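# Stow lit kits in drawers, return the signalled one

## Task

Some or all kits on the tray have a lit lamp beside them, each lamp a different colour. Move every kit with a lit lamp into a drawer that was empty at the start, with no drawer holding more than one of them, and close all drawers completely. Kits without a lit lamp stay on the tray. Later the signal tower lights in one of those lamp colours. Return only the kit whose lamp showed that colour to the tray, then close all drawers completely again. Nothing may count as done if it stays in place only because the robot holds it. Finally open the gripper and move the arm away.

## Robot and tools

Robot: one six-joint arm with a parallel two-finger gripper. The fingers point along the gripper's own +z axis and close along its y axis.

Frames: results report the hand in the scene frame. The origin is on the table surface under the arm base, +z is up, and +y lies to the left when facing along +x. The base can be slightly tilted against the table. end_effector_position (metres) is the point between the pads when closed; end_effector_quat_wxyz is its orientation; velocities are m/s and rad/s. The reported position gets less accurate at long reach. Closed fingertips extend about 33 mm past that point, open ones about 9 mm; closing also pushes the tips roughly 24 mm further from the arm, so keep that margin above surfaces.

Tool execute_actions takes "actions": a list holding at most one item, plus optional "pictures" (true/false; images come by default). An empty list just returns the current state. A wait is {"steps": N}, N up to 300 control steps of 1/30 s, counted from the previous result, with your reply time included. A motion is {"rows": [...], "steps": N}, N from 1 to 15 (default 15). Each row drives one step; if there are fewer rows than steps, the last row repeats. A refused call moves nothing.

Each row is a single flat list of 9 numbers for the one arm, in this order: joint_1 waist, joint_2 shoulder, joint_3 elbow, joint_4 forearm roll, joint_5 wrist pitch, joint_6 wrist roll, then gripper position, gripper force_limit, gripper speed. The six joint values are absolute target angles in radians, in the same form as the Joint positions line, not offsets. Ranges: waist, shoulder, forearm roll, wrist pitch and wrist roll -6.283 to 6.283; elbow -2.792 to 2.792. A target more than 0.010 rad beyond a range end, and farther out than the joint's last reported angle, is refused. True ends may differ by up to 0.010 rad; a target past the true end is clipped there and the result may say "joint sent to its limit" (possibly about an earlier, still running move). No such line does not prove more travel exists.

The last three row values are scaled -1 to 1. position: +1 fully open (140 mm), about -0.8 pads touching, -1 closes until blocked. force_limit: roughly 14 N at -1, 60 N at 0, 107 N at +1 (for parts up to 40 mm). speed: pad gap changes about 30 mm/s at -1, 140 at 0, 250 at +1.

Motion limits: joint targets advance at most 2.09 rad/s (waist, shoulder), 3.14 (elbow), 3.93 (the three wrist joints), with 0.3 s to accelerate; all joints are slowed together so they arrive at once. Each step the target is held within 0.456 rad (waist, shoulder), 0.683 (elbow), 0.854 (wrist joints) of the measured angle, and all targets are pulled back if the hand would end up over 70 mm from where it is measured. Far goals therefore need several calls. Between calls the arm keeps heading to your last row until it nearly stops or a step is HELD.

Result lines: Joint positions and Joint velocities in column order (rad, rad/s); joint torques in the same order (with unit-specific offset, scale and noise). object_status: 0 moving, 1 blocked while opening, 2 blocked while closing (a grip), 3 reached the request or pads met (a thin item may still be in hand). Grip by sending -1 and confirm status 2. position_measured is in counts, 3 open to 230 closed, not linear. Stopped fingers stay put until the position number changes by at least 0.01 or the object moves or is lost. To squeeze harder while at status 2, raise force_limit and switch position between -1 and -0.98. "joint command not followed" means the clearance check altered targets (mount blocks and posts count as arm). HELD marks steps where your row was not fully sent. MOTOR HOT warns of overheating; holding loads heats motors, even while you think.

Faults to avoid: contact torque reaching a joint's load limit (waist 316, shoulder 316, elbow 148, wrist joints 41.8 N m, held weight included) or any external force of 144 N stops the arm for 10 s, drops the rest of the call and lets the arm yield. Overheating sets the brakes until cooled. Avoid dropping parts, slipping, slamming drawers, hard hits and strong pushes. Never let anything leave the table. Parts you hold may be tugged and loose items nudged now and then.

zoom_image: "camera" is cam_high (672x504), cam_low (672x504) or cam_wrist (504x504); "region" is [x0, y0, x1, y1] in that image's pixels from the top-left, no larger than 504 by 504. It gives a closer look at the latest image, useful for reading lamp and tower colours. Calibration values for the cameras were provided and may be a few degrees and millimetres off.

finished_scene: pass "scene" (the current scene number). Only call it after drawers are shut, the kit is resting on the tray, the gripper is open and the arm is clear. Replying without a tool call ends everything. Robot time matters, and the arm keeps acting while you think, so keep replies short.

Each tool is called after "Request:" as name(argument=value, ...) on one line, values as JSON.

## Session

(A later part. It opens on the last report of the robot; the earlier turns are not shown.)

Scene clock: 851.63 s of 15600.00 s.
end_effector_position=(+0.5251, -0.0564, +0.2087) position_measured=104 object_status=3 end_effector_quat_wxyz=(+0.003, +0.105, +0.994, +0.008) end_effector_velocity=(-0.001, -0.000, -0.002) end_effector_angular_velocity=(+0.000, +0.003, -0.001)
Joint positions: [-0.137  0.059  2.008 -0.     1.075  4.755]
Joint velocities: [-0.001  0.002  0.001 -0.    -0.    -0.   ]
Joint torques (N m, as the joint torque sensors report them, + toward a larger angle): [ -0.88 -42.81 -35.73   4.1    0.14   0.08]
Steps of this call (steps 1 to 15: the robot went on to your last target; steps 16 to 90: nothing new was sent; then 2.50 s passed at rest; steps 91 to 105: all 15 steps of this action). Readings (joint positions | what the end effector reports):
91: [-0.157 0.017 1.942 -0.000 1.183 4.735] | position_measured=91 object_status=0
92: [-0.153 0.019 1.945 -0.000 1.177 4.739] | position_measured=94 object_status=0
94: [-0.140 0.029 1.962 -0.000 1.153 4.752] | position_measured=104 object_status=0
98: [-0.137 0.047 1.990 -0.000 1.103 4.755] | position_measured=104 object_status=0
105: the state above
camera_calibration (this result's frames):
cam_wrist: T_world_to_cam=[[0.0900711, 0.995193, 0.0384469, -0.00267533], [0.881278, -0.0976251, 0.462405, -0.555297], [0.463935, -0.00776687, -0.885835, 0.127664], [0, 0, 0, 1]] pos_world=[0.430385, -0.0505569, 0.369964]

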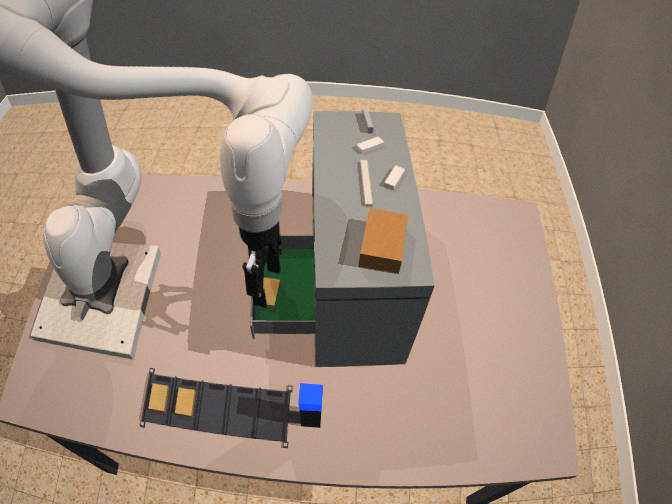

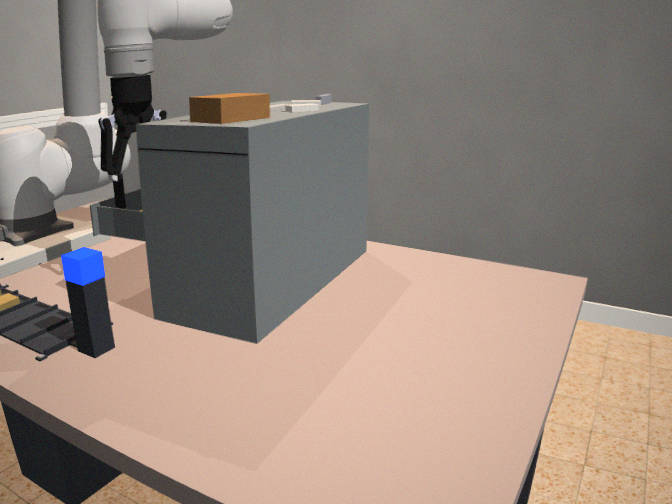

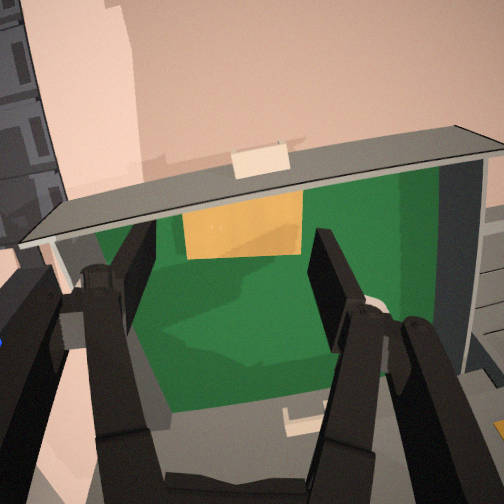

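Request:
execute_actions(actions=[{"rows":[[-0.133,0.037,2.031,0,1.0735,4.759,0.2,0,0],[-0.133,0.037,2.031,0,1.0735,4.759,0.2,0,0],[-0.133,0.037,2.031,0,1.0735,4.759,0.2,0,0],[-0.133,0.037,2.031,0,1.0735,4.759,0.2,0,0],[-0.133,0.037,2.031,0,1.0735,4.759,0.2,0,0],[-0.133,0.037,2.031,0,1.0735,4.759,0.2,0,0],[-0.133,0.045,2.042,0,1.0545,4.759,0.2,0,0]],"steps":14}])

Scene clock: 862.67 s of 15600.00 s.
end_effector_position=(+0.5116, -0.0518, +0.1991) position_measured=104 object_status=3 end_effector_quat_wxyz=(+0.003, +0.105, +0.994, +0.008) end_effector_velocity=(+0.000, +0.000, -0.001) end_effector_angular_velocity=(+0.000, -0.001, +0.000)
Joint positions: [-0.133  0.045  2.042  0.     1.055  4.759]
Joint velocities: [ 0.     0.001  0.001  0.    -0.002 -0.   ]
Joint torques (N m, as the joint torque sensors report them, + toward a larger angle): [ -0.04 -41.74 -35.58   4.    -0.09   0.1 ]
Steps of this call (steps 1 to 15: the robot went on to your last target; steps 16 to 90: nothing new was sent; then 7.57 s passed at rest; steps 91 to 104: all 14 steps of this action). Readings (joint positions | what the end effector reports):
91: [-0.137 0.059 2.008 0.000 1.075 4.755] | position_measured=104 object_status=3
92: [-0.136 0.055 2.012 0.000 1.074 4.756] | position_measured=104 object_status=3
94: [-0.134 0.040 2.028 0.000 1.074 4.758] | position_measured=104 object_status=3
98: [-0.133 0.039 2.034 0.000 1.068 4.759] | position_measured=104 object_status=3
104: the state above
camera_calibration (this result's frames):
cam_wrist: T_world_to_cam=[[0.0901299, 0.995181, 0.0386312, -0.00573199], [0.881253, -0.0977624, 0.462423, -0.538534], [0.463971, -0.00763424, -0.885817, 0.12541], [0, 0, 0, 1]] pos_world=[0.416915, -0.0459866, 0.360343]

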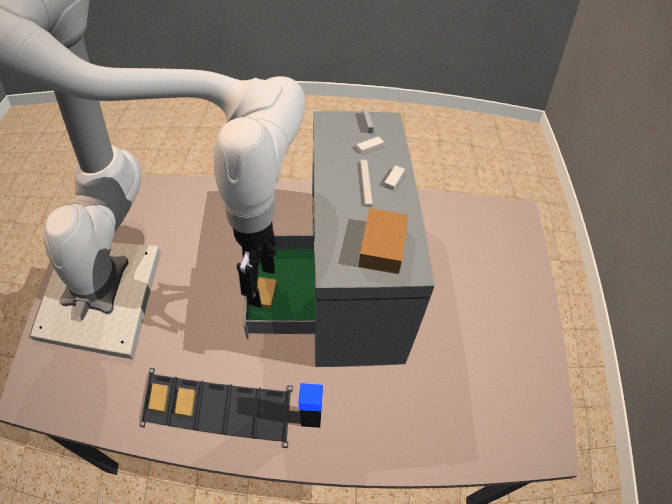

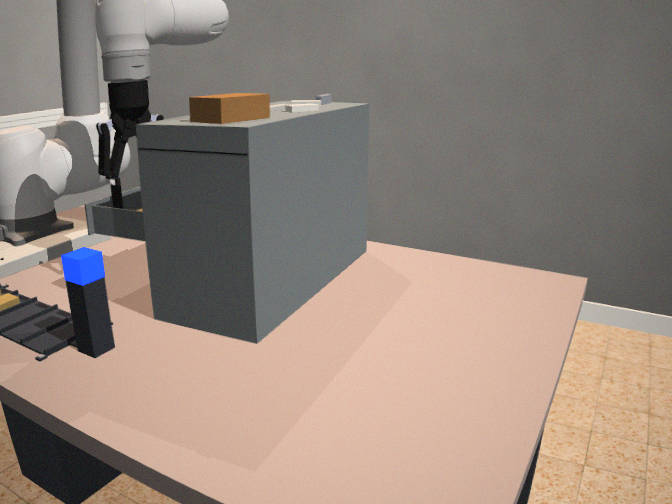

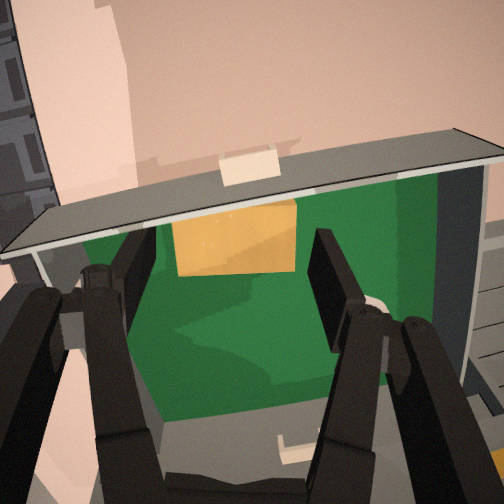

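Request:
execute_actions(actions=[{"rows":[[-0.133,0.053,2.041,0,1.0476,4.759,0.2,0,0],[-0.133,0.053,2.041,0,1.0476,4.759,0.2,0,0],[-0.133,0.053,2.041,0,1.0476,4.759,0.2,0,0],[-0.133,0.053,2.041,0,1.0476,4.759,0.2,0,0],[-0.133,0.058,2.048,0,1.0356,4.759,0.2,0,0],[-0.133,0.058,2.048,0,1.0356,4.759,0.2,0,0],[-0.133,0.058,2.048,0,1.0356,4.759,0.2,0,0],[-0.133,0.058,2.048,0,1.0356,4.759,0.2,0,0],[-0.133,0.0623,2.054,0,1.0253,4.759,0.2,0,0]],"steps":15}])

Scene clock: 869.53 s of 15600.00 s.
end_effector_position=(+0.5141, -0.0520, +0.1844) position_measured=104 object_status=3 end_effector_quat_wxyz=(+0.003, +0.105, +0.994, +0.008) end_effector_velocity=(+0.000, -0.001, -0.000) end_effector_angular_velocity=(-0.001, -0.001, -0.000)
Joint positions: [-0.133  0.062  2.054 -0.     1.025  4.759]
Joint velocities: [-0.001  0.     0.001 -0.    -0.002 -0.   ]
Joint torques (N m, as the joint torque sensors report them, + toward a larger angle): [ -0.72 -42.33 -35.99   3.97   0.19   0.11]
Steps of this call (steps 1 to 15: the robot went on to your last target; steps 16 to 90: nothing new was sent; then 3.37 s passed at rest; steps 91 to 105: all 15 steps of this action). Readings (joint positions | what the end effector reports):
91: [-0.133 0.045 2.042 -0.000 1.054 4.759] | position_measured=104 object_status=3
92: [-0.133 0.047 2.042 -0.000 1.052 4.759] | position_measured=104 object_status=3
94: [-0.133 0.052 2.041 -0.000 1.048 4.759] | position_measured=104 object_status=3
98: [-0.133 0.058 2.047 -0.000 1.037 4.759] | position_measured=104 object_status=3
105: the state above
camera_calibration (this result's frames):
cam_wrist: T_world_to_cam=[[0.0900746, 0.995189, 0.0385362, -0.00513979], [0.881324, -0.0976703, 0.462309, -0.53394], [0.463848, -0.00767936, -0.885881, 0.111326], [0, 0, 0, 1]] pos_world=[0.419399, -0.0461802, 0.345664]

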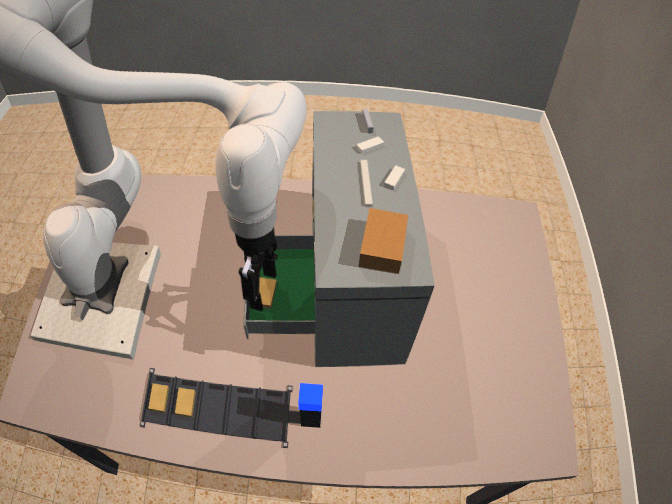

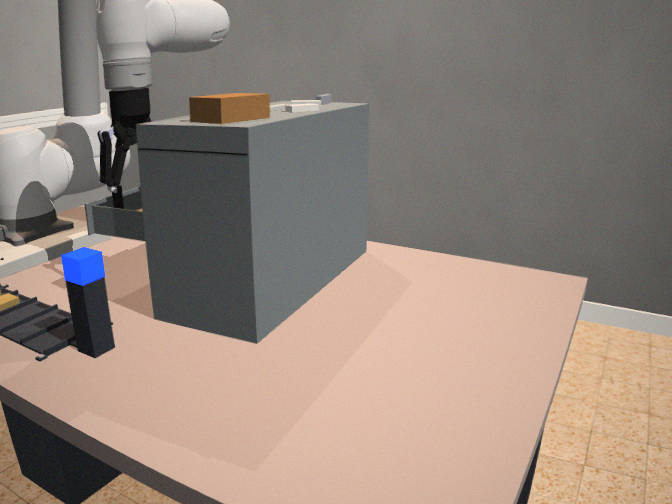

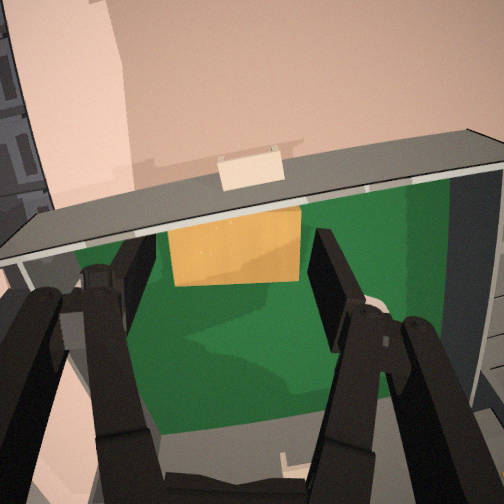

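Request:
execute_actions(actions=[{"rows":[[-0.133,0.065,2.058,0,1.0186,4.759,0.2,-0.3,-0.5],[-0.133,0.065,2.058,0,1.0186,4.759,0.2,-0.3,-0.5],[-0.133,0.065,2.058,0,1.0186,4.759,0.2,-0.3,-0.5],[-0.133,0.065,2.058,0,1.0186,4.759,0.2,-0.3,-0.5],[-0.133,0.065,2.058,0,1.0186,4.759,-1,-0.3,-0.5]],"steps":15}], pictures=false)

Request:
execute_actions(actions=[{"rows":[[-0.133,0.065,2.058,0,1.0186,4.759,-0.97,0.3,0]],"steps":12}])

Scene clock: 875.03 s of 15600.00 s.
end_effector_position=(+0.5138, -0.0519, +0.1811) position_measured=128 object_status=0 end_effector_quat_wxyz=(+0.003, +0.105, +0.994, +0.008) end_effector_velocity=(-0.000, -0.001, +0.000) end_effector_angular_velocity=(-0.000, +0.000, -0.002)
Joint positions: [-0.133  0.065  2.058  0.     1.019  4.759]
Joint velocities: [-0.001 -0.     0.    -0.     0.     0.   ]
Joint torques (N m, as the joint torque sensors report them, + toward a larger angle): [ -1.01 -35.25 -29.08   4.02  -0.08   0.12]
Steps of this call (steps 1 to 15: the robot went on to your last target; steps 16 to 90: nothing new was sent; then 2.00 s passed at rest; steps 91 to 105: all 15 steps of this action). Readings (joint positions | what the end effector reports):
91: [-0.133 0.062 2.054 0.000 1.025 4.759] | position_measured=104 object_status=3
92: [-0.133 0.063 2.055 0.000 1.023 4.759] | position_measured=104 object_status=3
94: [-0.133 0.065 2.058 0.000 1.019 4.759] | position_measured=104 object_status=3
98: [-0.133 0.065 2.058 0.000 1.019 4.759] | position_measured=115 object_status=0
105: the state above

Scene clock: 875.43 s of 15600.00 s.
end_effector_position=(+0.5138, -0.0519, +0.1811) position_measured=132 object_status=2 end_effector_quat_wxyz=(+0.003, +0.105, +0.994, +0.008) end_effector_velocity=(+0.000, -0.000, -0.000) end_effector_angular_velocity=(-0.000, +0.001, +0.001)
Joint positions: [-0.133  0.065  2.058  0.     1.019  4.759]
Joint velocities: [ 0.     0.001 -0.    -0.     0.    -0.001]
Joint torques (N m, as the joint torque sensors report them, + toward a larger angle): [  0.05 -32.35 -25.59   4.05  -0.2    0.13]
Steps of this call (steps 1 to 12: all 12 steps of this action). Readings (joint positions | what the end effector reports):
1: [-0.133 0.065 2.058 0.000 1.019 4.759] | position_measured=128 object_status=0
2: [-0.133 0.065 2.058 0.000 1.019 4.759] | position_measured=132 object_status=0
4: [-0.133 0.065 2.058 0.000 1.019 4.759] | position_measured=132 object_status=0
8: [-0.133 0.065 2.058 0.000 1.019 4.759] | position_measured=132 object_status=2
12: the state above
camera_calibration (this result's frames):
cam_wrist: T_world_to_cam=[[0.0901681, 0.995177, 0.0386333, -0.00516351], [0.88132, -0.0977983, 0.462288, -0.532151], [0.463837, -0.00763537, -0.885888, 0.108492], [0, 0, 0, 1]] pos_world=[0.419138, -0.0460765, 0.342319]

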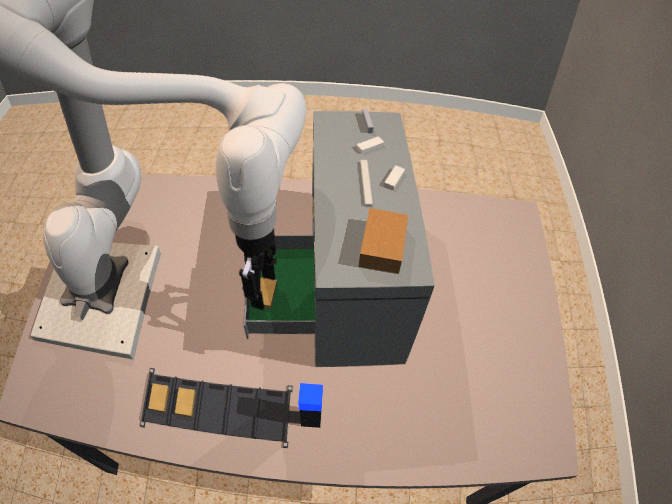

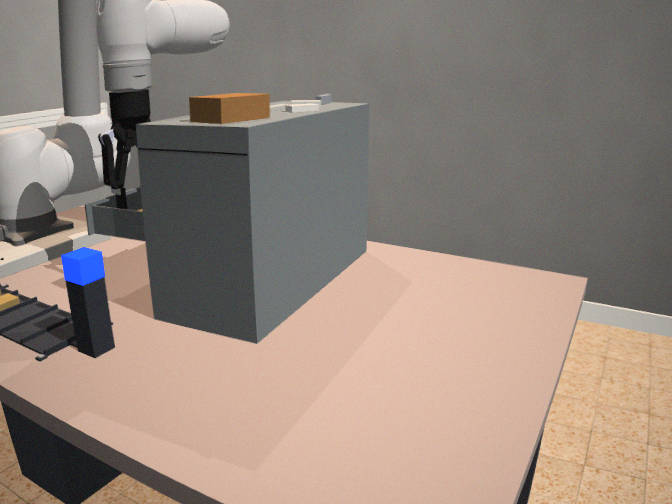

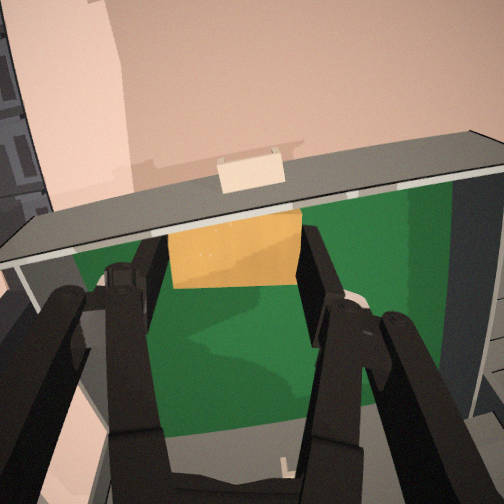

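Request:
execute_actions(actions=[{"rows":[[-0.133,0.053,2.041,0,1.0476,4.759,-0.97,0.3,0],[-0.133,0.053,2.041,0,1.0476,4.759,-0.97,0.3,0],[-0.133,0.053,2.041,0,1.0476,4.759,-0.97,0.3,0],[-0.133,0.053,2.041,0,1.0476,4.759,-0.97,0.3,0],[-0.133,0.03,2.0,0,1.11,4.759,-0.97,0.3,0],[-0.133,0.03,2.0,0,1.11,4.759,-0.97,0.3,0],[-0.133,0.03,2.0,0,1.11,4.759,-0.97,0.3,0],[-0.133,0.03,2.0,0,1.11,4.759,-0.97,0.3,0],[-0.133,-0.04,1.91,0,1.27,4.759,-0.97,0.3,0]],"steps":15}], pictures=false)

Request:
execute_actions(actions=[{"rows":[[-0.133,-0.04,1.91,0,1.27,4.759,-0.97,0.3,0]],"steps":8}])

Scene clock: 880.63 s of 15600.00 s.
end_effector_position=(+0.5079, -0.0529, +0.3064) position_measured=132 object_status=2 end_effector_quat_wxyz=(+0.005, +0.105, +0.994, +0.008) end_effector_velocity=(-0.039, +0.004, +0.187) end_effector_angular_velocity=(+0.002, +0.003, -0.002)
Joint positions: [-0.133 -0.037  1.914 -0.     1.261  4.759]
Joint velocities: [-0.001 -0.158 -0.2    0.001  0.361  0.001]
Joint torques (N m, as the joint torque sensors report them, + toward a larger angle): [ -5.2    3.98 -20.19   2.23   0.08   0.04]
Steps of this call (steps 1 to 15: the robot went on to your last target; steps 16 to 90: nothing new was sent; then 1.70 s passed at rest; steps 91 to 105: all 15 steps of this action). Readings (joint positions | what the end effector reports):
91: [-0.133 0.065 2.058 -0.000 1.019 4.759] | position_measured=132 object_status=2
92: [-0.133 0.063 2.055 -0.000 1.024 4.759] | position_measured=132 object_status=2
94: [-0.133 0.054 2.043 -0.000 1.044 4.759] | position_measured=132 object_status=2
98: [-0.133 0.035 2.010 -0.000 1.095 4.759] | position_measured=132 object_status=2
105: the state above

Scene clock: 880.90 s of 15600.00 s.
end_effector_position=(+0.5066, -0.0528, +0.3102) position_measured=132 object_status=2 end_effector_quat_wxyz=(+0.004, +0.105, +0.994, +0.008) end_effector_velocity=(+0.000, +0.000, +0.002) end_effector_angular_velocity=(-0.000, -0.003, +0.001)
Joint positions: [-0.133 -0.04   1.91  -0.     1.27   4.759]
Joint velocities: [ 0.001 -0.002 -0.001  0.     0.    -0.   ]
Joint torques (N m, as the joint torque sensors report them, + toward a larger angle): [ -1.52 -36.35 -40.14   4.33   0.02   0.16]
Steps of this call (steps 1 to 8: all 8 steps of this action). Readings (joint positions | what the end effector reports):
1: [-0.133 -0.040 1.911 -0.000 1.268 4.759] | position_measured=132 object_status=2
2: [-0.133 -0.040 1.910 -0.000 1.269 4.759] | position_measured=132 object_status=2
4: [-0.133 -0.040 1.910 -0.000 1.270 4.759] | position_measured=132 object_status=2
8: the state above
camera_calibration (this result's frames):
cam_wrist: T_world_to_cam=[[0.0901009, 0.995189, 0.038472, -0.00848884], [0.880703, -0.0976534, 0.463493, -0.585583], [0.46502, -0.00787878, -0.885265, 0.225409], [0, 0, 0, 1]] pos_world=[0.41167, -0.0469603, 0.471288]

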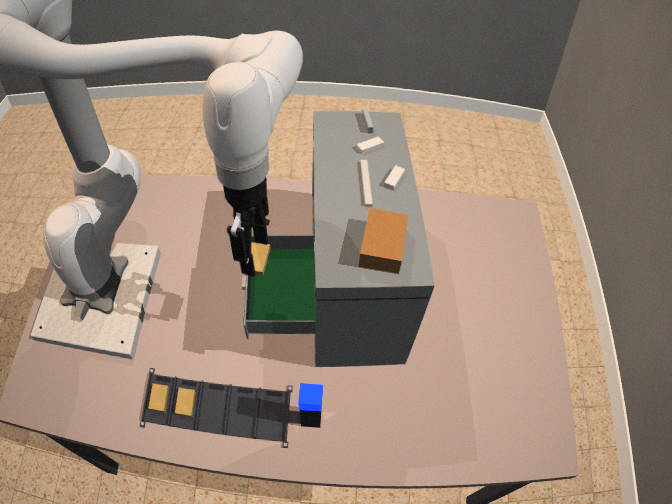

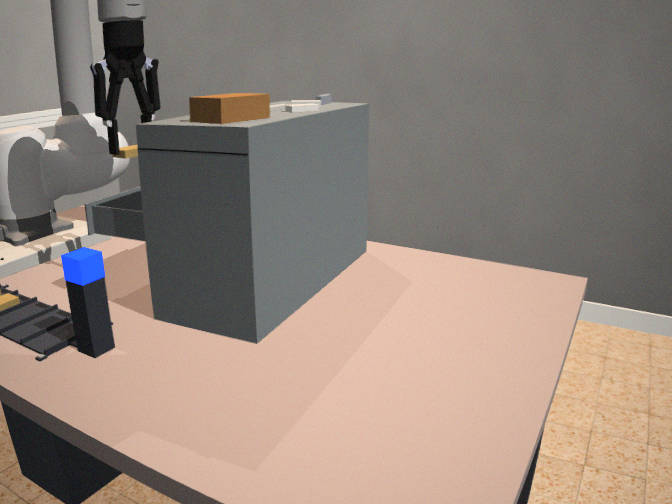

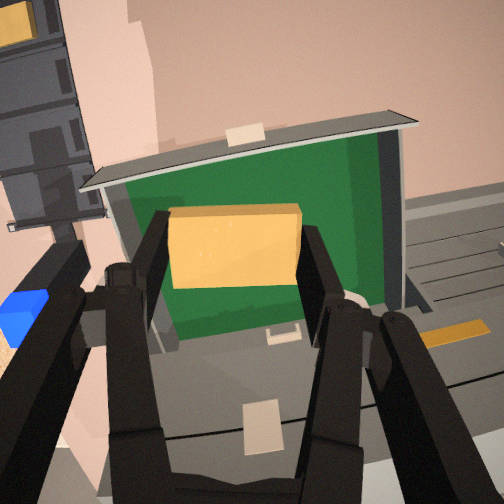

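Request:
execute_actions(actions=[{"rows":[[-0.594,-0.04,1.91,0,1.27,4.158,-0.97,0.3,0]],"steps":15}], pictures=false)

Request:
execute_actions(actions=[{"rows":[[-0.594,-0.04,1.91,0,1.27,4.158,-0.97,0.3,0],[-0.594,-0.04,1.91,0,1.27,4.158,-0.97,0.3,0],[-0.594,-0.04,1.91,0,1.27,4.158,-0.97,0.3,0],[-0.594,0.1,1.93,0,1.11,4.158,-0.97,0.3,0],[-0.594,0.1,1.93,0,1.11,4.158,-0.97,0.3,0],[-0.594,0.1,1.93,0,1.11,4.158,-0.97,0.3,0],[-0.594,0.1,1.93,0,1.11,4.158,-0.97,0.3,0],[-0.594,0.2226,2.004,0,0.915,4.158,-0.97,0.3,0]],"steps":15}], pictures=false)

Request:
execute_actions(actions=[{"steps":12}])

Scene clock: 891.67 s of 15600.00 s.
end_effector_position=(+0.4581, -0.2263, +0.3074) position_measured=132 object_status=2 end_effector_quat_wxyz=(+0.004, +0.051, +0.999, +0.007) end_effector_velocity=(-0.191, -0.396, -0.008) end_effector_angular_velocity=(-0.003, -0.001, +0.254)
Joint positions: [-0.487 -0.04   1.91  -0.     1.27   4.297]
Joint velocities: [-0.86   0.001  0.    -0.     0.001 -1.114]
Joint torques (N m, as the joint torque sensors report them, + toward a larger angle): [ -1.23 -38.03 -38.98   4.35   0.03   0.37]
Steps of this call (steps 1 to 15: the robot went on to your last target; steps 16 to 90: nothing new was sent; then 7.27 s passed at rest; steps 91 to 105: all 15 steps of this action). Readings (joint positions | what the end effector reports):
91: [-0.133 -0.040 1.910 -0.000 1.270 4.759] | position_measured=132 object_status=2
92: [-0.137 -0.040 1.910 -0.000 1.270 4.754] | position_measured=132 object_status=2
94: [-0.166 -0.040 1.910 -0.000 1.270 4.715] | position_measured=132 object_status=2
98: [-0.284 -0.040 1.910 -0.000 1.270 4.561] | position_measured=132 object_status=2
105: the state above

Scene clock: 892.17 s of 15600.00 s.
end_effector_position=(+0.4833, -0.3075, +0.1619) position_measured=132 object_status=2 end_effector_quat_wxyz=(+0.004, +0.035, +0.999, +0.007) end_effector_velocity=(+0.086, -0.055, -0.483) end_effector_angular_velocity=(+0.011, +0.015, +0.008)
Joint positions: [-0.593  0.163  1.977  0.     1.     4.159]
Joint velocities: [-0.005  0.619  0.274  0.    -0.874 -0.013]
Joint torques (N m, as the joint torque sensors report them, + toward a larger angle): [ -0.48 -52.13 -33.67   3.9    0.2    0.34]
Steps of this call (steps 1 to 15: all 15 steps of this action). Readings (joint positions | what the end effector reports):
1: [-0.516 -0.040 1.910 -0.000 1.270 4.259] | position_measured=132 object_status=2
2: [-0.544 -0.040 1.910 -0.000 1.270 4.224] | position_measured=132 object_status=2
4: [-0.582 -0.040 1.910 -0.000 1.270 4.174] | position_measured=132 object_status=2
8: [-0.592 0.015 1.918 0.000 1.207 4.163] | position_measured=132 object_status=2
15: the state above

Scene clock: 892.57 s of 15600.00 s.
end_effector_position=(+0.4902, -0.3121, +0.1154) position_measured=132 object_status=2 end_effector_quat_wxyz=(+0.004, +0.035, +0.999, +0.008) end_effector_velocity=(-0.000, +0.001, -0.000) end_effector_angular_velocity=(+0.001, +0.000, +0.000)
Joint positions: [-0.594  0.223  2.004  0.     0.915  4.158]
Joint velocities: [ 0.    -0.     0.001  0.001 -0.    -0.   ]
Joint torques (N m, as the joint torque sensors report them, + toward a larger angle): [  0.01 -57.41 -33.96   3.62   0.11   0.13]
Steps of this call (steps 1 to 12: the robot went on to your last target). Readings (joint positions | what the end effector reports):
1: [-0.594 0.183 1.987 0.000 0.971 4.159] | position_measured=132 object_status=2
2: [-0.594 0.201 1.995 0.000 0.946 4.158] | position_measured=132 object_status=2
4: [-0.594 0.221 2.003 0.000 0.918 4.158] | position_measured=132 object_status=2
8: [-0.594 0.222 2.004 0.000 0.915 4.158] | position_measured=132 object_status=2
12: the state above
camera_calibration (this result's frames):
cam_wrist: T_world_to_cam=[[-0.0496824, 0.998063, 0.0374504, 0.328052], [0.885283, 0.0266468, 0.464288, -0.469801], [0.462391, 0.0562211, -0.884892, 0.0798073], [0, 0, 0, 1]] pos_world=[0.395303, -0.319385, 0.276458]

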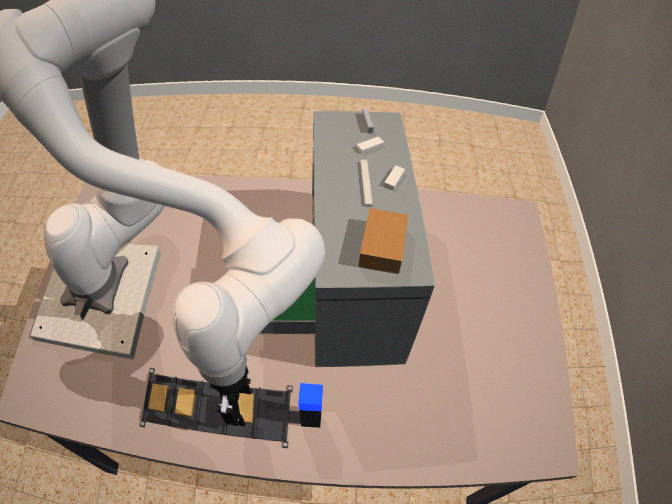

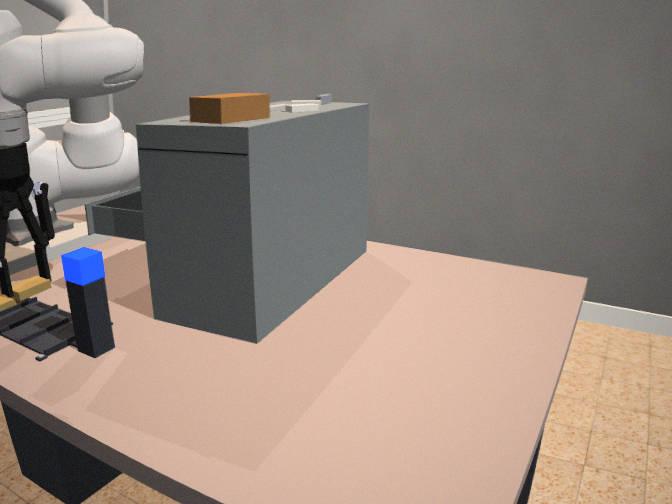

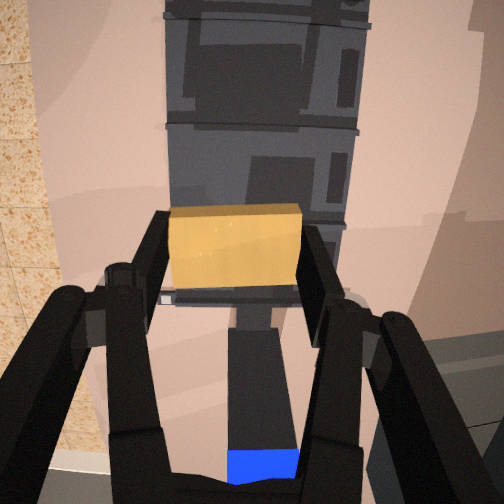

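Request:
execute_actions(actions=[{"rows":[[-0.594,0.247,2.021,0,0.874,4.158,-0.97,0.3,0],[-0.594,0.247,2.021,0,0.874,4.158,-0.97,0.3,0],[-0.594,0.247,2.021,0,0.874,4.158,-0.97,0.3,0],[-0.594,0.27,2.036,0,0.836,4.158,-0.97,0.3,0],[-0.594,0.27,2.036,0,0.836,4.158,-0.97,0.3,0],[-0.594,0.27,2.036,0,0.836,4.158,-0.97,0.3,0],[-0.594,0.282,2.043,0,0.8166,4.158,-0.97,0.3,0]],"steps":15}])

Scene clock: 905.03 s of 15600.00 s.
end_effector_position=(+0.4906, -0.3114, +0.0644) position_measured=132 object_status=2 end_effector_quat_wxyz=(+0.004, +0.035, +0.999, +0.008) end_effector_velocity=(+0.001, +0.000, -0.000) end_effector_angular_velocity=(-0.001, -0.002, +0.002)
Joint positions: [-0.594  0.282  2.043 -0.     0.817  4.158]
Joint velocities: [ 0.001  0.     0.    -0.    -0.003 -0.001]
Joint torques (N m, as the joint torque sensors report them, + toward a larger angle): [  0.44 -60.67 -30.74   3.57   0.14   0.09]
Steps of this call (steps 1 to 30: the robot went on to your last target; steps 31 to 90: nothing new was sent; then 8.97 s passed at rest; steps 91 to 105: all 15 steps of this action). Readings (joint positions | what the end effector reports):
91: [-0.594 0.223 2.004 -0.000 0.915 4.158] | position_measured=132 object_status=2
92: [-0.594 0.226 2.006 0.000 0.909 4.158] | position_measured=132 object_status=2
94: [-0.594 0.243 2.019 -0.000 0.881 4.158] | position_measured=132 object_status=2
98: [-0.594 0.272 2.037 -0.000 0.832 4.158] | position_measured=132 object_status=2
105: the state above
camera_calibration (this result's frames):
cam_wrist: T_world_to_cam=[[-0.0497545, 0.998062, 0.0373717, 0.329316], [0.885334, 0.0267538, 0.464185, -0.446405], [0.462286, 0.0561817, -0.884949, 0.0344566], [0, 0, 0, 1]] pos_world=[0.395673, -0.318671, 0.2254]

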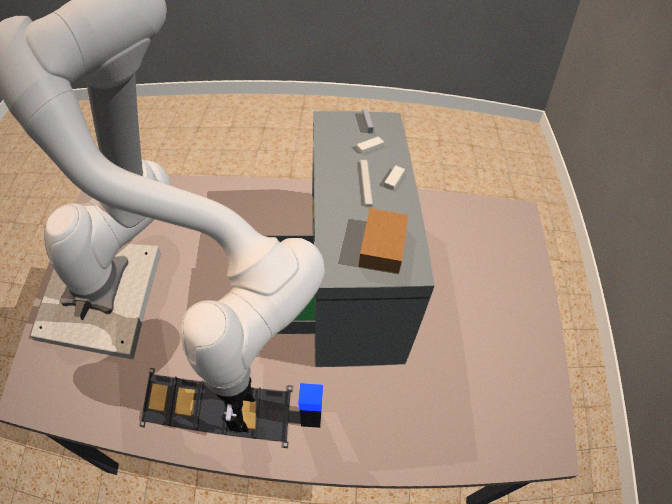

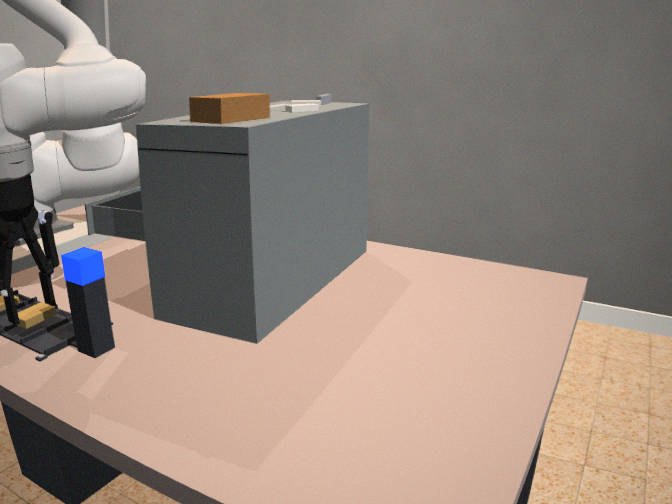

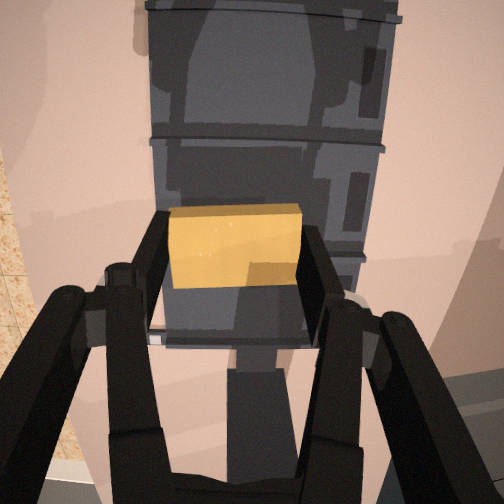

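Request:
execute_actions(actions=[{"rows":[[-0.594,0.286,2.0455,0,0.810,4.158,-0.97,0.3,0],[-0.594,0.286,2.0455,0,0.810,4.158,-0.97,0.3,0],[-0.594,0.286,2.0455,0,0.810,4.158,-0.97,0.3,0],[-0.594,0.286,2.0455,0,0.810,4.158,-0.97,0.3,0],[-0.594,0.286,2.0455,0,0.810,4.158,-0.97,0.3,0],[-0.594,0.290,2.048,0,0.8036,4.158,-0.97,0.3,0]],"steps":12}], pictures=false)

Request:
execute_actions(actions=[{"rows":[[-0.594,0.293,2.050,0,0.7986,4.158,-0.97,0.3,0]],"steps":10}], pictures=false)

Scene clock: 910.67 s of 15600.00 s.
end_effector_position=(+0.4905, -0.3110, +0.0577) position_measured=132 object_status=2 end_effector_quat_wxyz=(+0.004, +0.035, +0.999, +0.008) end_effector_velocity=(-0.000, -0.000, -0.001) end_effector_angular_velocity=(-0.000, +0.000, -0.000)
Joint positions: [-0.594  0.29   2.048  0.     0.804  4.158]
Joint velocities: [-0.001  0.001  0.001 -0.    -0.001 -0.   ]
Joint torques (N m, as the joint torque sensors report them, + toward a larger angle): [  0.55 -61.   -29.97   3.39   0.     0.2 ]
Steps of this call (steps 1 to 15: the robot went on to your last target; steps 16 to 90: nothing new was sent; then 2.23 s passed at rest; steps 91 to 102: all 12 steps of this action). Readings (joint positions | what the end effector reports):
91: [-0.594 0.282 2.043 0.000 0.817 4.158] | position_measured=132 object_status=2
92: [-0.594 0.283 2.044 0.000 0.814 4.158] | position_measured=132 object_status=2
94: [-0.594 0.286 2.045 0.000 0.811 4.158] | position_measured=132 object_status=2
98: [-0.594 0.289 2.048 0.000 0.805 4.158] | position_measured=132 object_status=2
102: the state above

Scene clock: 911.00 s of 15600.00 s.
end_effector_position=(+0.4903, -0.3109, +0.0551) position_measured=132 object_status=2 end_effector_quat_wxyz=(+0.004, +0.035, +0.999, +0.008) end_effector_velocity=(-0.000, -0.000, +0.000) end_effector_angular_velocity=(+0.000, +0.000, -0.002)
Joint positions: [-0.594  0.293  2.05   0.     0.799  4.158]
Joint velocities: [-0.001 -0.    -0.     0.     0.001  0.001]
Joint torques (N m, as the joint torque sensors report them, + toward a larger angle): [ -0.03 -61.18 -29.85   3.34   0.17   0.1 ]
Steps of this call (steps 1 to 10: all 10 steps of this action). Readings (joint positions | what the end effector reports):
1: [-0.594 0.290 2.048 0.000 0.804 4.158] | position_measured=132 object_status=2
2: [-0.594 0.291 2.049 0.000 0.801 4.158] | position_measured=132 object_status=2
4: [-0.594 0.293 2.050 0.000 0.799 4.158] | position_measured=132 object_status=2
8: [-0.594 0.293 2.050 0.000 0.799 4.158] | position_measured=132 object_status=2
10: the state above

Request:
execute_actions(actions=[{"rows":[[-0.594,0.297,2.0525,0,0.792,4.158,-0.97,0.3,0]],"steps":10}], pictures=false)

Request:
execute_actions(actions=[{"rows":[[-0.594,0.297,2.0525,0,0.792,4.158,-0.05,0.3,-0.5]],"steps":15}], pictures=false)

Request:
execute_actions(actions=[{"rows":[[-0.594,0.27,2.036,0,0.836,4.158,-0.05,0.3,-0.5],[-0.594,0.27,2.036,0,0.836,4.158,-0.05,0.3,-0.5],[-0.594,0.27,2.036,0,0.836,4.158,-0.05,0.3,-0.5],[-0.594,0.27,2.036,0,0.836,4.158,-0.05,0.3,-0.5],[-0.594,0.27,2.036,0,0.836,4.158,-0.05,0.3,-0.5],[-0.594,0.2226,2.004,0,0.915,4.158,-0.05,0.3,-0.5]],"steps":15}])

Scene clock: 916.07 s of 15600.00 s.
end_effector_position=(+0.4902, -0.3108, +0.0518) position_measured=132 object_status=2 end_effector_quat_wxyz=(+0.004, +0.035, +0.999, +0.008) end_effector_velocity=(-0.000, -0.001, +0.000) end_effector_angular_velocity=(-0.001, -0.000, -0.002)
Joint positions: [-0.594  0.297  2.052 -0.     0.792  4.158]
Joint velocities: [-0.001 -0.     0.    -0.    -0.001  0.001]
Joint torques (N m, as the joint torque sensors report them, + toward a larger angle): [  0.2  -60.5  -29.74   3.3    0.02   0.15]
Steps of this call (steps 1 to 15: the robot went on to your last target; steps 16 to 90: nothing new was sent; then 1.73 s passed at rest; steps 91 to 100: all 10 steps of this action). Readings (joint positions | what the end effector reports):
91: [-0.594 0.293 2.050 -0.000 0.798 4.158] | position_measured=132 object_status=2
92: [-0.594 0.294 2.051 -0.000 0.796 4.158] | position_measured=132 object_status=2
94: [-0.594 0.297 2.052 -0.000 0.793 4.158] | position_measured=132 object_status=2
98: [-0.594 0.297 2.052 -0.000 0.792 4.158] | position_measured=132 object_status=2
100: the state above

Scene clock: 916.57 s of 15600.00 s.
end_effector_position=(+0.4902, -0.3108, +0.0518) position_measured=132 object_status=2 end_effector_quat_wxyz=(+0.004, +0.035, +0.999, +0.008) end_effector_velocity=(-0.001, -0.001, +0.000) end_effector_angular_velocity=(+0.001, +0.001, -0.002)
Joint positions: [-0.594  0.297  2.052 -0.     0.792  4.158]
Joint velocities: [-0.002 -0.     0.     0.     0.002 -0.001]
Joint torques (N m, as the joint torque sensors report them, + toward a larger angle): [ -0.16 -61.05 -29.54   3.22   0.2    0.09]
Steps of this call (steps 1 to 15: all 15 steps of this action). Readings (joint positions | what the end effector reports):
1: [-0.594 0.297 2.052 -0.000 0.792 4.158] | position_measured=132 object_status=0
2: [-0.594 0.297 2.052 -0.000 0.792 4.158] | position_measured=132 object_status=0
4: [-0.594 0.297 2.052 -0.000 0.792 4.158] | position_measured=132 object_status=0
8: [-0.594 0.297 2.052 -0.000 0.792 4.158] | position_measured=132 object_status=2
15: the state above

Scene clock: 917.07 s of 15600.00 s.
end_effector_position=(+0.4902, -0.3120, +0.1152) position_measured=132 object_status=2 end_effector_quat_wxyz=(+0.004, +0.035, +0.999, +0.008) end_effector_velocity=(+0.000, +0.000, +0.001) end_effector_angular_velocity=(-0.000, +0.000, +0.000)
Joint positions: [-0.594  0.223  2.004 -0.     0.915  4.158]
Joint velocities: [ 0.001 -0.001 -0.    -0.     0.001  0.   ]
Joint torques (N m, as the joint torque sensors report them, + toward a larger angle): [  0.02 -55.01 -32.59   3.81   0.24   0.08]
Steps of this call (steps 1 to 15: all 15 steps of this action). Readings (joint positions | what the end effector reports):
1: [-0.594 0.297 2.052 -0.000 0.792 4.158] | position_measured=132 object_status=2
2: [-0.594 0.294 2.051 -0.000 0.798 4.158] | position_measured=132 object_status=2
4: [-0.594 0.275 2.039 -0.000 0.827 4.158] | position_measured=132 object_status=2
8: [-0.594 0.255 2.026 -0.000 0.862 4.158] | position_measured=132 object_status=2
15: the state above
camera_calibration (this result's frames):
cam_wrist: T_world_to_cam=[[-0.0497361, 0.998055, 0.0375843, 0.328019], [0.885406, 0.0266473, 0.464054, -0.46968], [0.46215, 0.0563576, -0.885009, 0.0798476], [0, 0, 0, 1]] pos_world=[0.39527, -0.319366, 0.276294]

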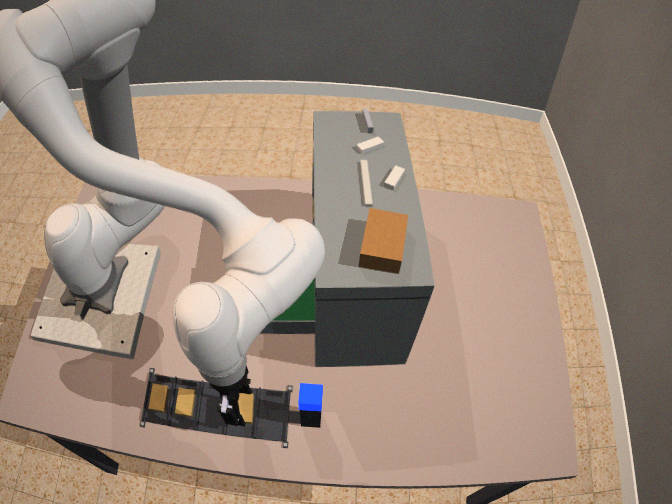

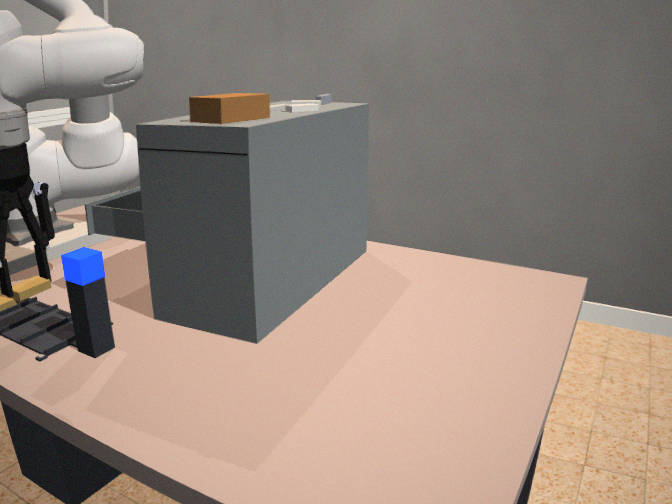

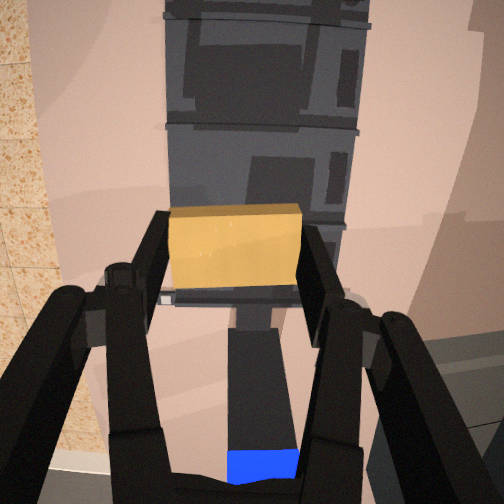

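Request:
execute_actions(actions=[{"rows":[[-0.594,0.27,2.036,0,0.836,4.158,-0.97,0.3,0],[-0.594,0.27,2.036,0,0.836,4.158,-0.97,0.3,0],[-0.594,0.27,2.036,0,0.836,4.158,-0.97,0.3,0],[-0.594,0.27,2.036,0,0.836,4.158,-0.97,0.3,0],[-0.594,0.29,2.048,0,0.8036,4.158,-0.97,0.3,0],[-0.594,0.29,2.048,0,0.8036,4.158,-0.97,0.3,0],[-0.594,0.29,2.048,0,0.8036,4.158,-0.97,0.3,0],[-0.594,0.29,2.048,0,0.8036,4.158,-0.97,0.3,0],[-0.594,0.299,2.054,0,0.7886,4.158,-0.97,0.3,0]],"steps":15}], pictures=false)

Request:
execute_actions(actions=[{"rows":[[-0.594,0.299,2.054,0,0.7886,4.158,0.15,0.3,-0.5]],"steps":15}], pictures=false)

Request:
execute_actions(actions=[{"rows":[[-0.594,0.27,2.036,0,0.836,4.158,0.15,0.3,-0.5],[-0.594,0.27,2.036,0,0.836,4.158,0.15,0.3,-0.5],[-0.594,0.27,2.036,0,0.836,4.158,0.15,0.3,-0.5],[-0.594,0.27,2.036,0,0.836,4.158,0.15,0.3,-0.5],[-0.594,0.27,2.036,0,0.836,4.158,0.15,0.3,-0.5],[-0.594,0.2226,2.004,0,0.915,4.158,0.15,0.3,-0.5]],"steps":15}])

Scene clock: 925.47 s of 15600.00 s.
end_effector_position=(+0.4901, -0.3107, +0.0501) position_measured=132 object_status=2 end_effector_quat_wxyz=(+0.004, +0.035, +0.999, +0.008) end_effector_velocity=(-0.000, +0.000, -0.001) end_effector_angular_velocity=(-0.001, +0.000, +0.001)
Joint positions: [-0.594  0.299  2.054  0.     0.789  4.158]
Joint velocities: [ 0.001  0.001  0.001 -0.002 -0.003  0.001]
Joint torques (N m, as the joint torque sensors report them, + toward a larger angle): [ -0.1  -61.5  -29.51   3.34   0.18   0.09]
Steps of this call (steps 1 to 15: the robot went on to your last target; steps 16 to 90: nothing new was sent; then 4.90 s passed at rest; steps 91 to 105: all 15 steps of this action). Readings (joint positions | what the end effector reports):
91: [-0.594 0.223 2.004 0.000 0.915 4.158] | position_measured=132 object_status=0
92: [-0.594 0.226 2.006 0.000 0.909 4.158] | position_measured=132 object_status=0
94: [-0.594 0.253 2.024 0.000 0.865 4.158] | position_measured=132 object_status=0
98: [-0.594 0.287 2.047 0.000 0.808 4.158] | position_measured=132 object_status=2
105: the state above

Scene clock: 925.97 s of 15600.00 s.
end_effector_position=(+0.4901, -0.3106, +0.0500) position_measured=110 object_status=3 end_effector_quat_wxyz=(+0.004, +0.035, +0.999, +0.008) end_effector_velocity=(+0.000, +0.000, -0.000) end_effector_angular_velocity=(-0.000, -0.000, +0.000)
Joint positions: [-0.594  0.299  2.054 -0.     0.789  4.158]
Joint velocities: [ 0.001  0.     0.    -0.    -0.001  0.   ]
Joint torques (N m, as the joint torque sensors report them, + toward a larger angle): [  0.03 -60.63 -29.57   3.31   0.14   0.08]
Steps of this call (steps 1 to 15: all 15 steps of this action). Readings (joint positions | what the end effector reports):
1: [-0.594 0.299 2.054 0.000 0.789 4.158] | position_measured=132 object_status=0
2: [-0.594 0.299 2.054 0.000 0.789 4.158] | position_measured=132 object_status=0
4: [-0.594 0.299 2.054 0.000 0.789 4.158] | position_measured=121 object_status=0
8: [-0.594 0.299 2.054 0.000 0.789 4.158] | position_measured=110 object_status=0
15: the state above

Scene clock: 926.47 s of 15600.00 s.
end_effector_position=(+0.4901, -0.3121, +0.1152) position_measured=110 object_status=3 end_effector_quat_wxyz=(+0.004, +0.035, +0.999, +0.008) end_effector_velocity=(+0.001, +0.000, +0.001) end_effector_angular_velocity=(-0.000, -0.002, -0.002)
Joint positions: [-0.594  0.223  2.004 -0.     0.915  4.158]
Joint velocities: [-0.    -0.001 -0.     0.002 -0.     0.001]
Joint torques (N m, as the joint torque sensors report them, + toward a larger angle): [ -0.4  -55.53 -32.6    3.59  -0.07   0.08]
Steps of this call (steps 1 to 15: all 15 steps of this action). Readings (joint positions | what the end effector reports):
1: [-0.594 0.299 2.054 0.000 0.789 4.158] | position_measured=110 object_status=3
2: [-0.594 0.296 2.052 -0.000 0.794 4.158] | position_measured=110 object_status=3
4: [-0.594 0.276 2.039 -0.000 0.826 4.158] | position_measured=110 object_status=3
8: [-0.594 0.255 2.026 -0.000 0.862 4.158] | position_measured=110 object_status=3
15: the state above
camera_calibration (this result's frames):
cam_wrist: T_world_to_cam=[[-0.0497335, 0.998058, 0.0375152, 0.328085], [0.885434, 0.0266805, 0.463999, -0.469636], [0.462097, 0.0562935, -0.885041, 0.0798765], [0, 0, 0, 1]] pos_world=[0.395238, -0.319414, 0.276297]

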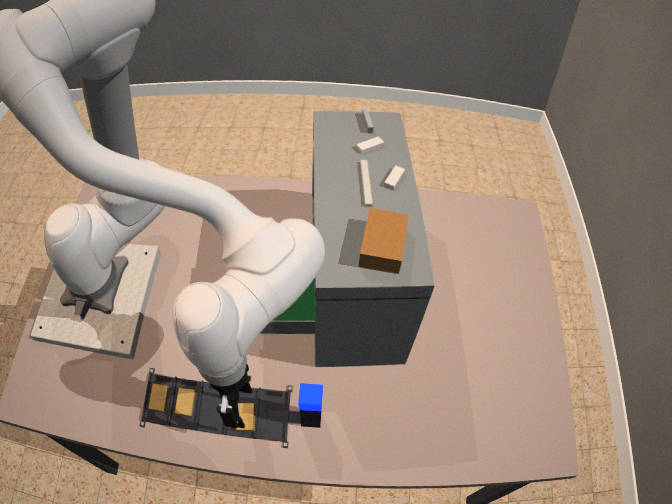

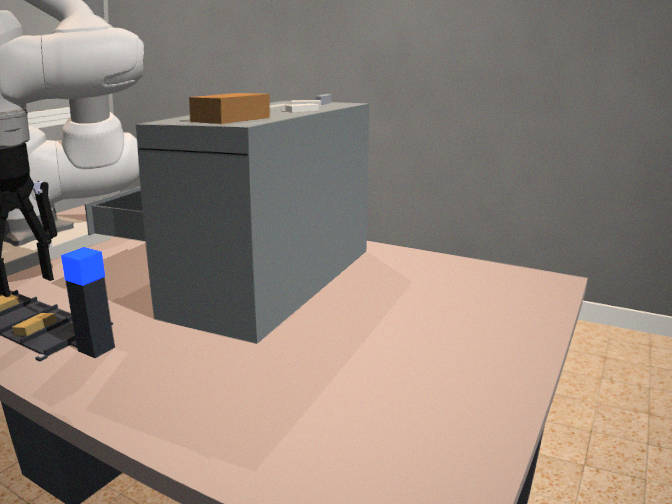

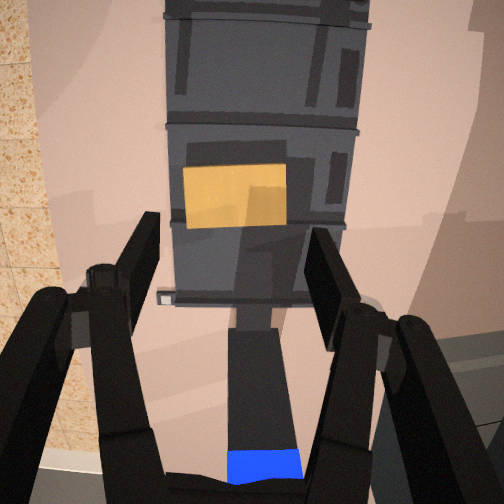

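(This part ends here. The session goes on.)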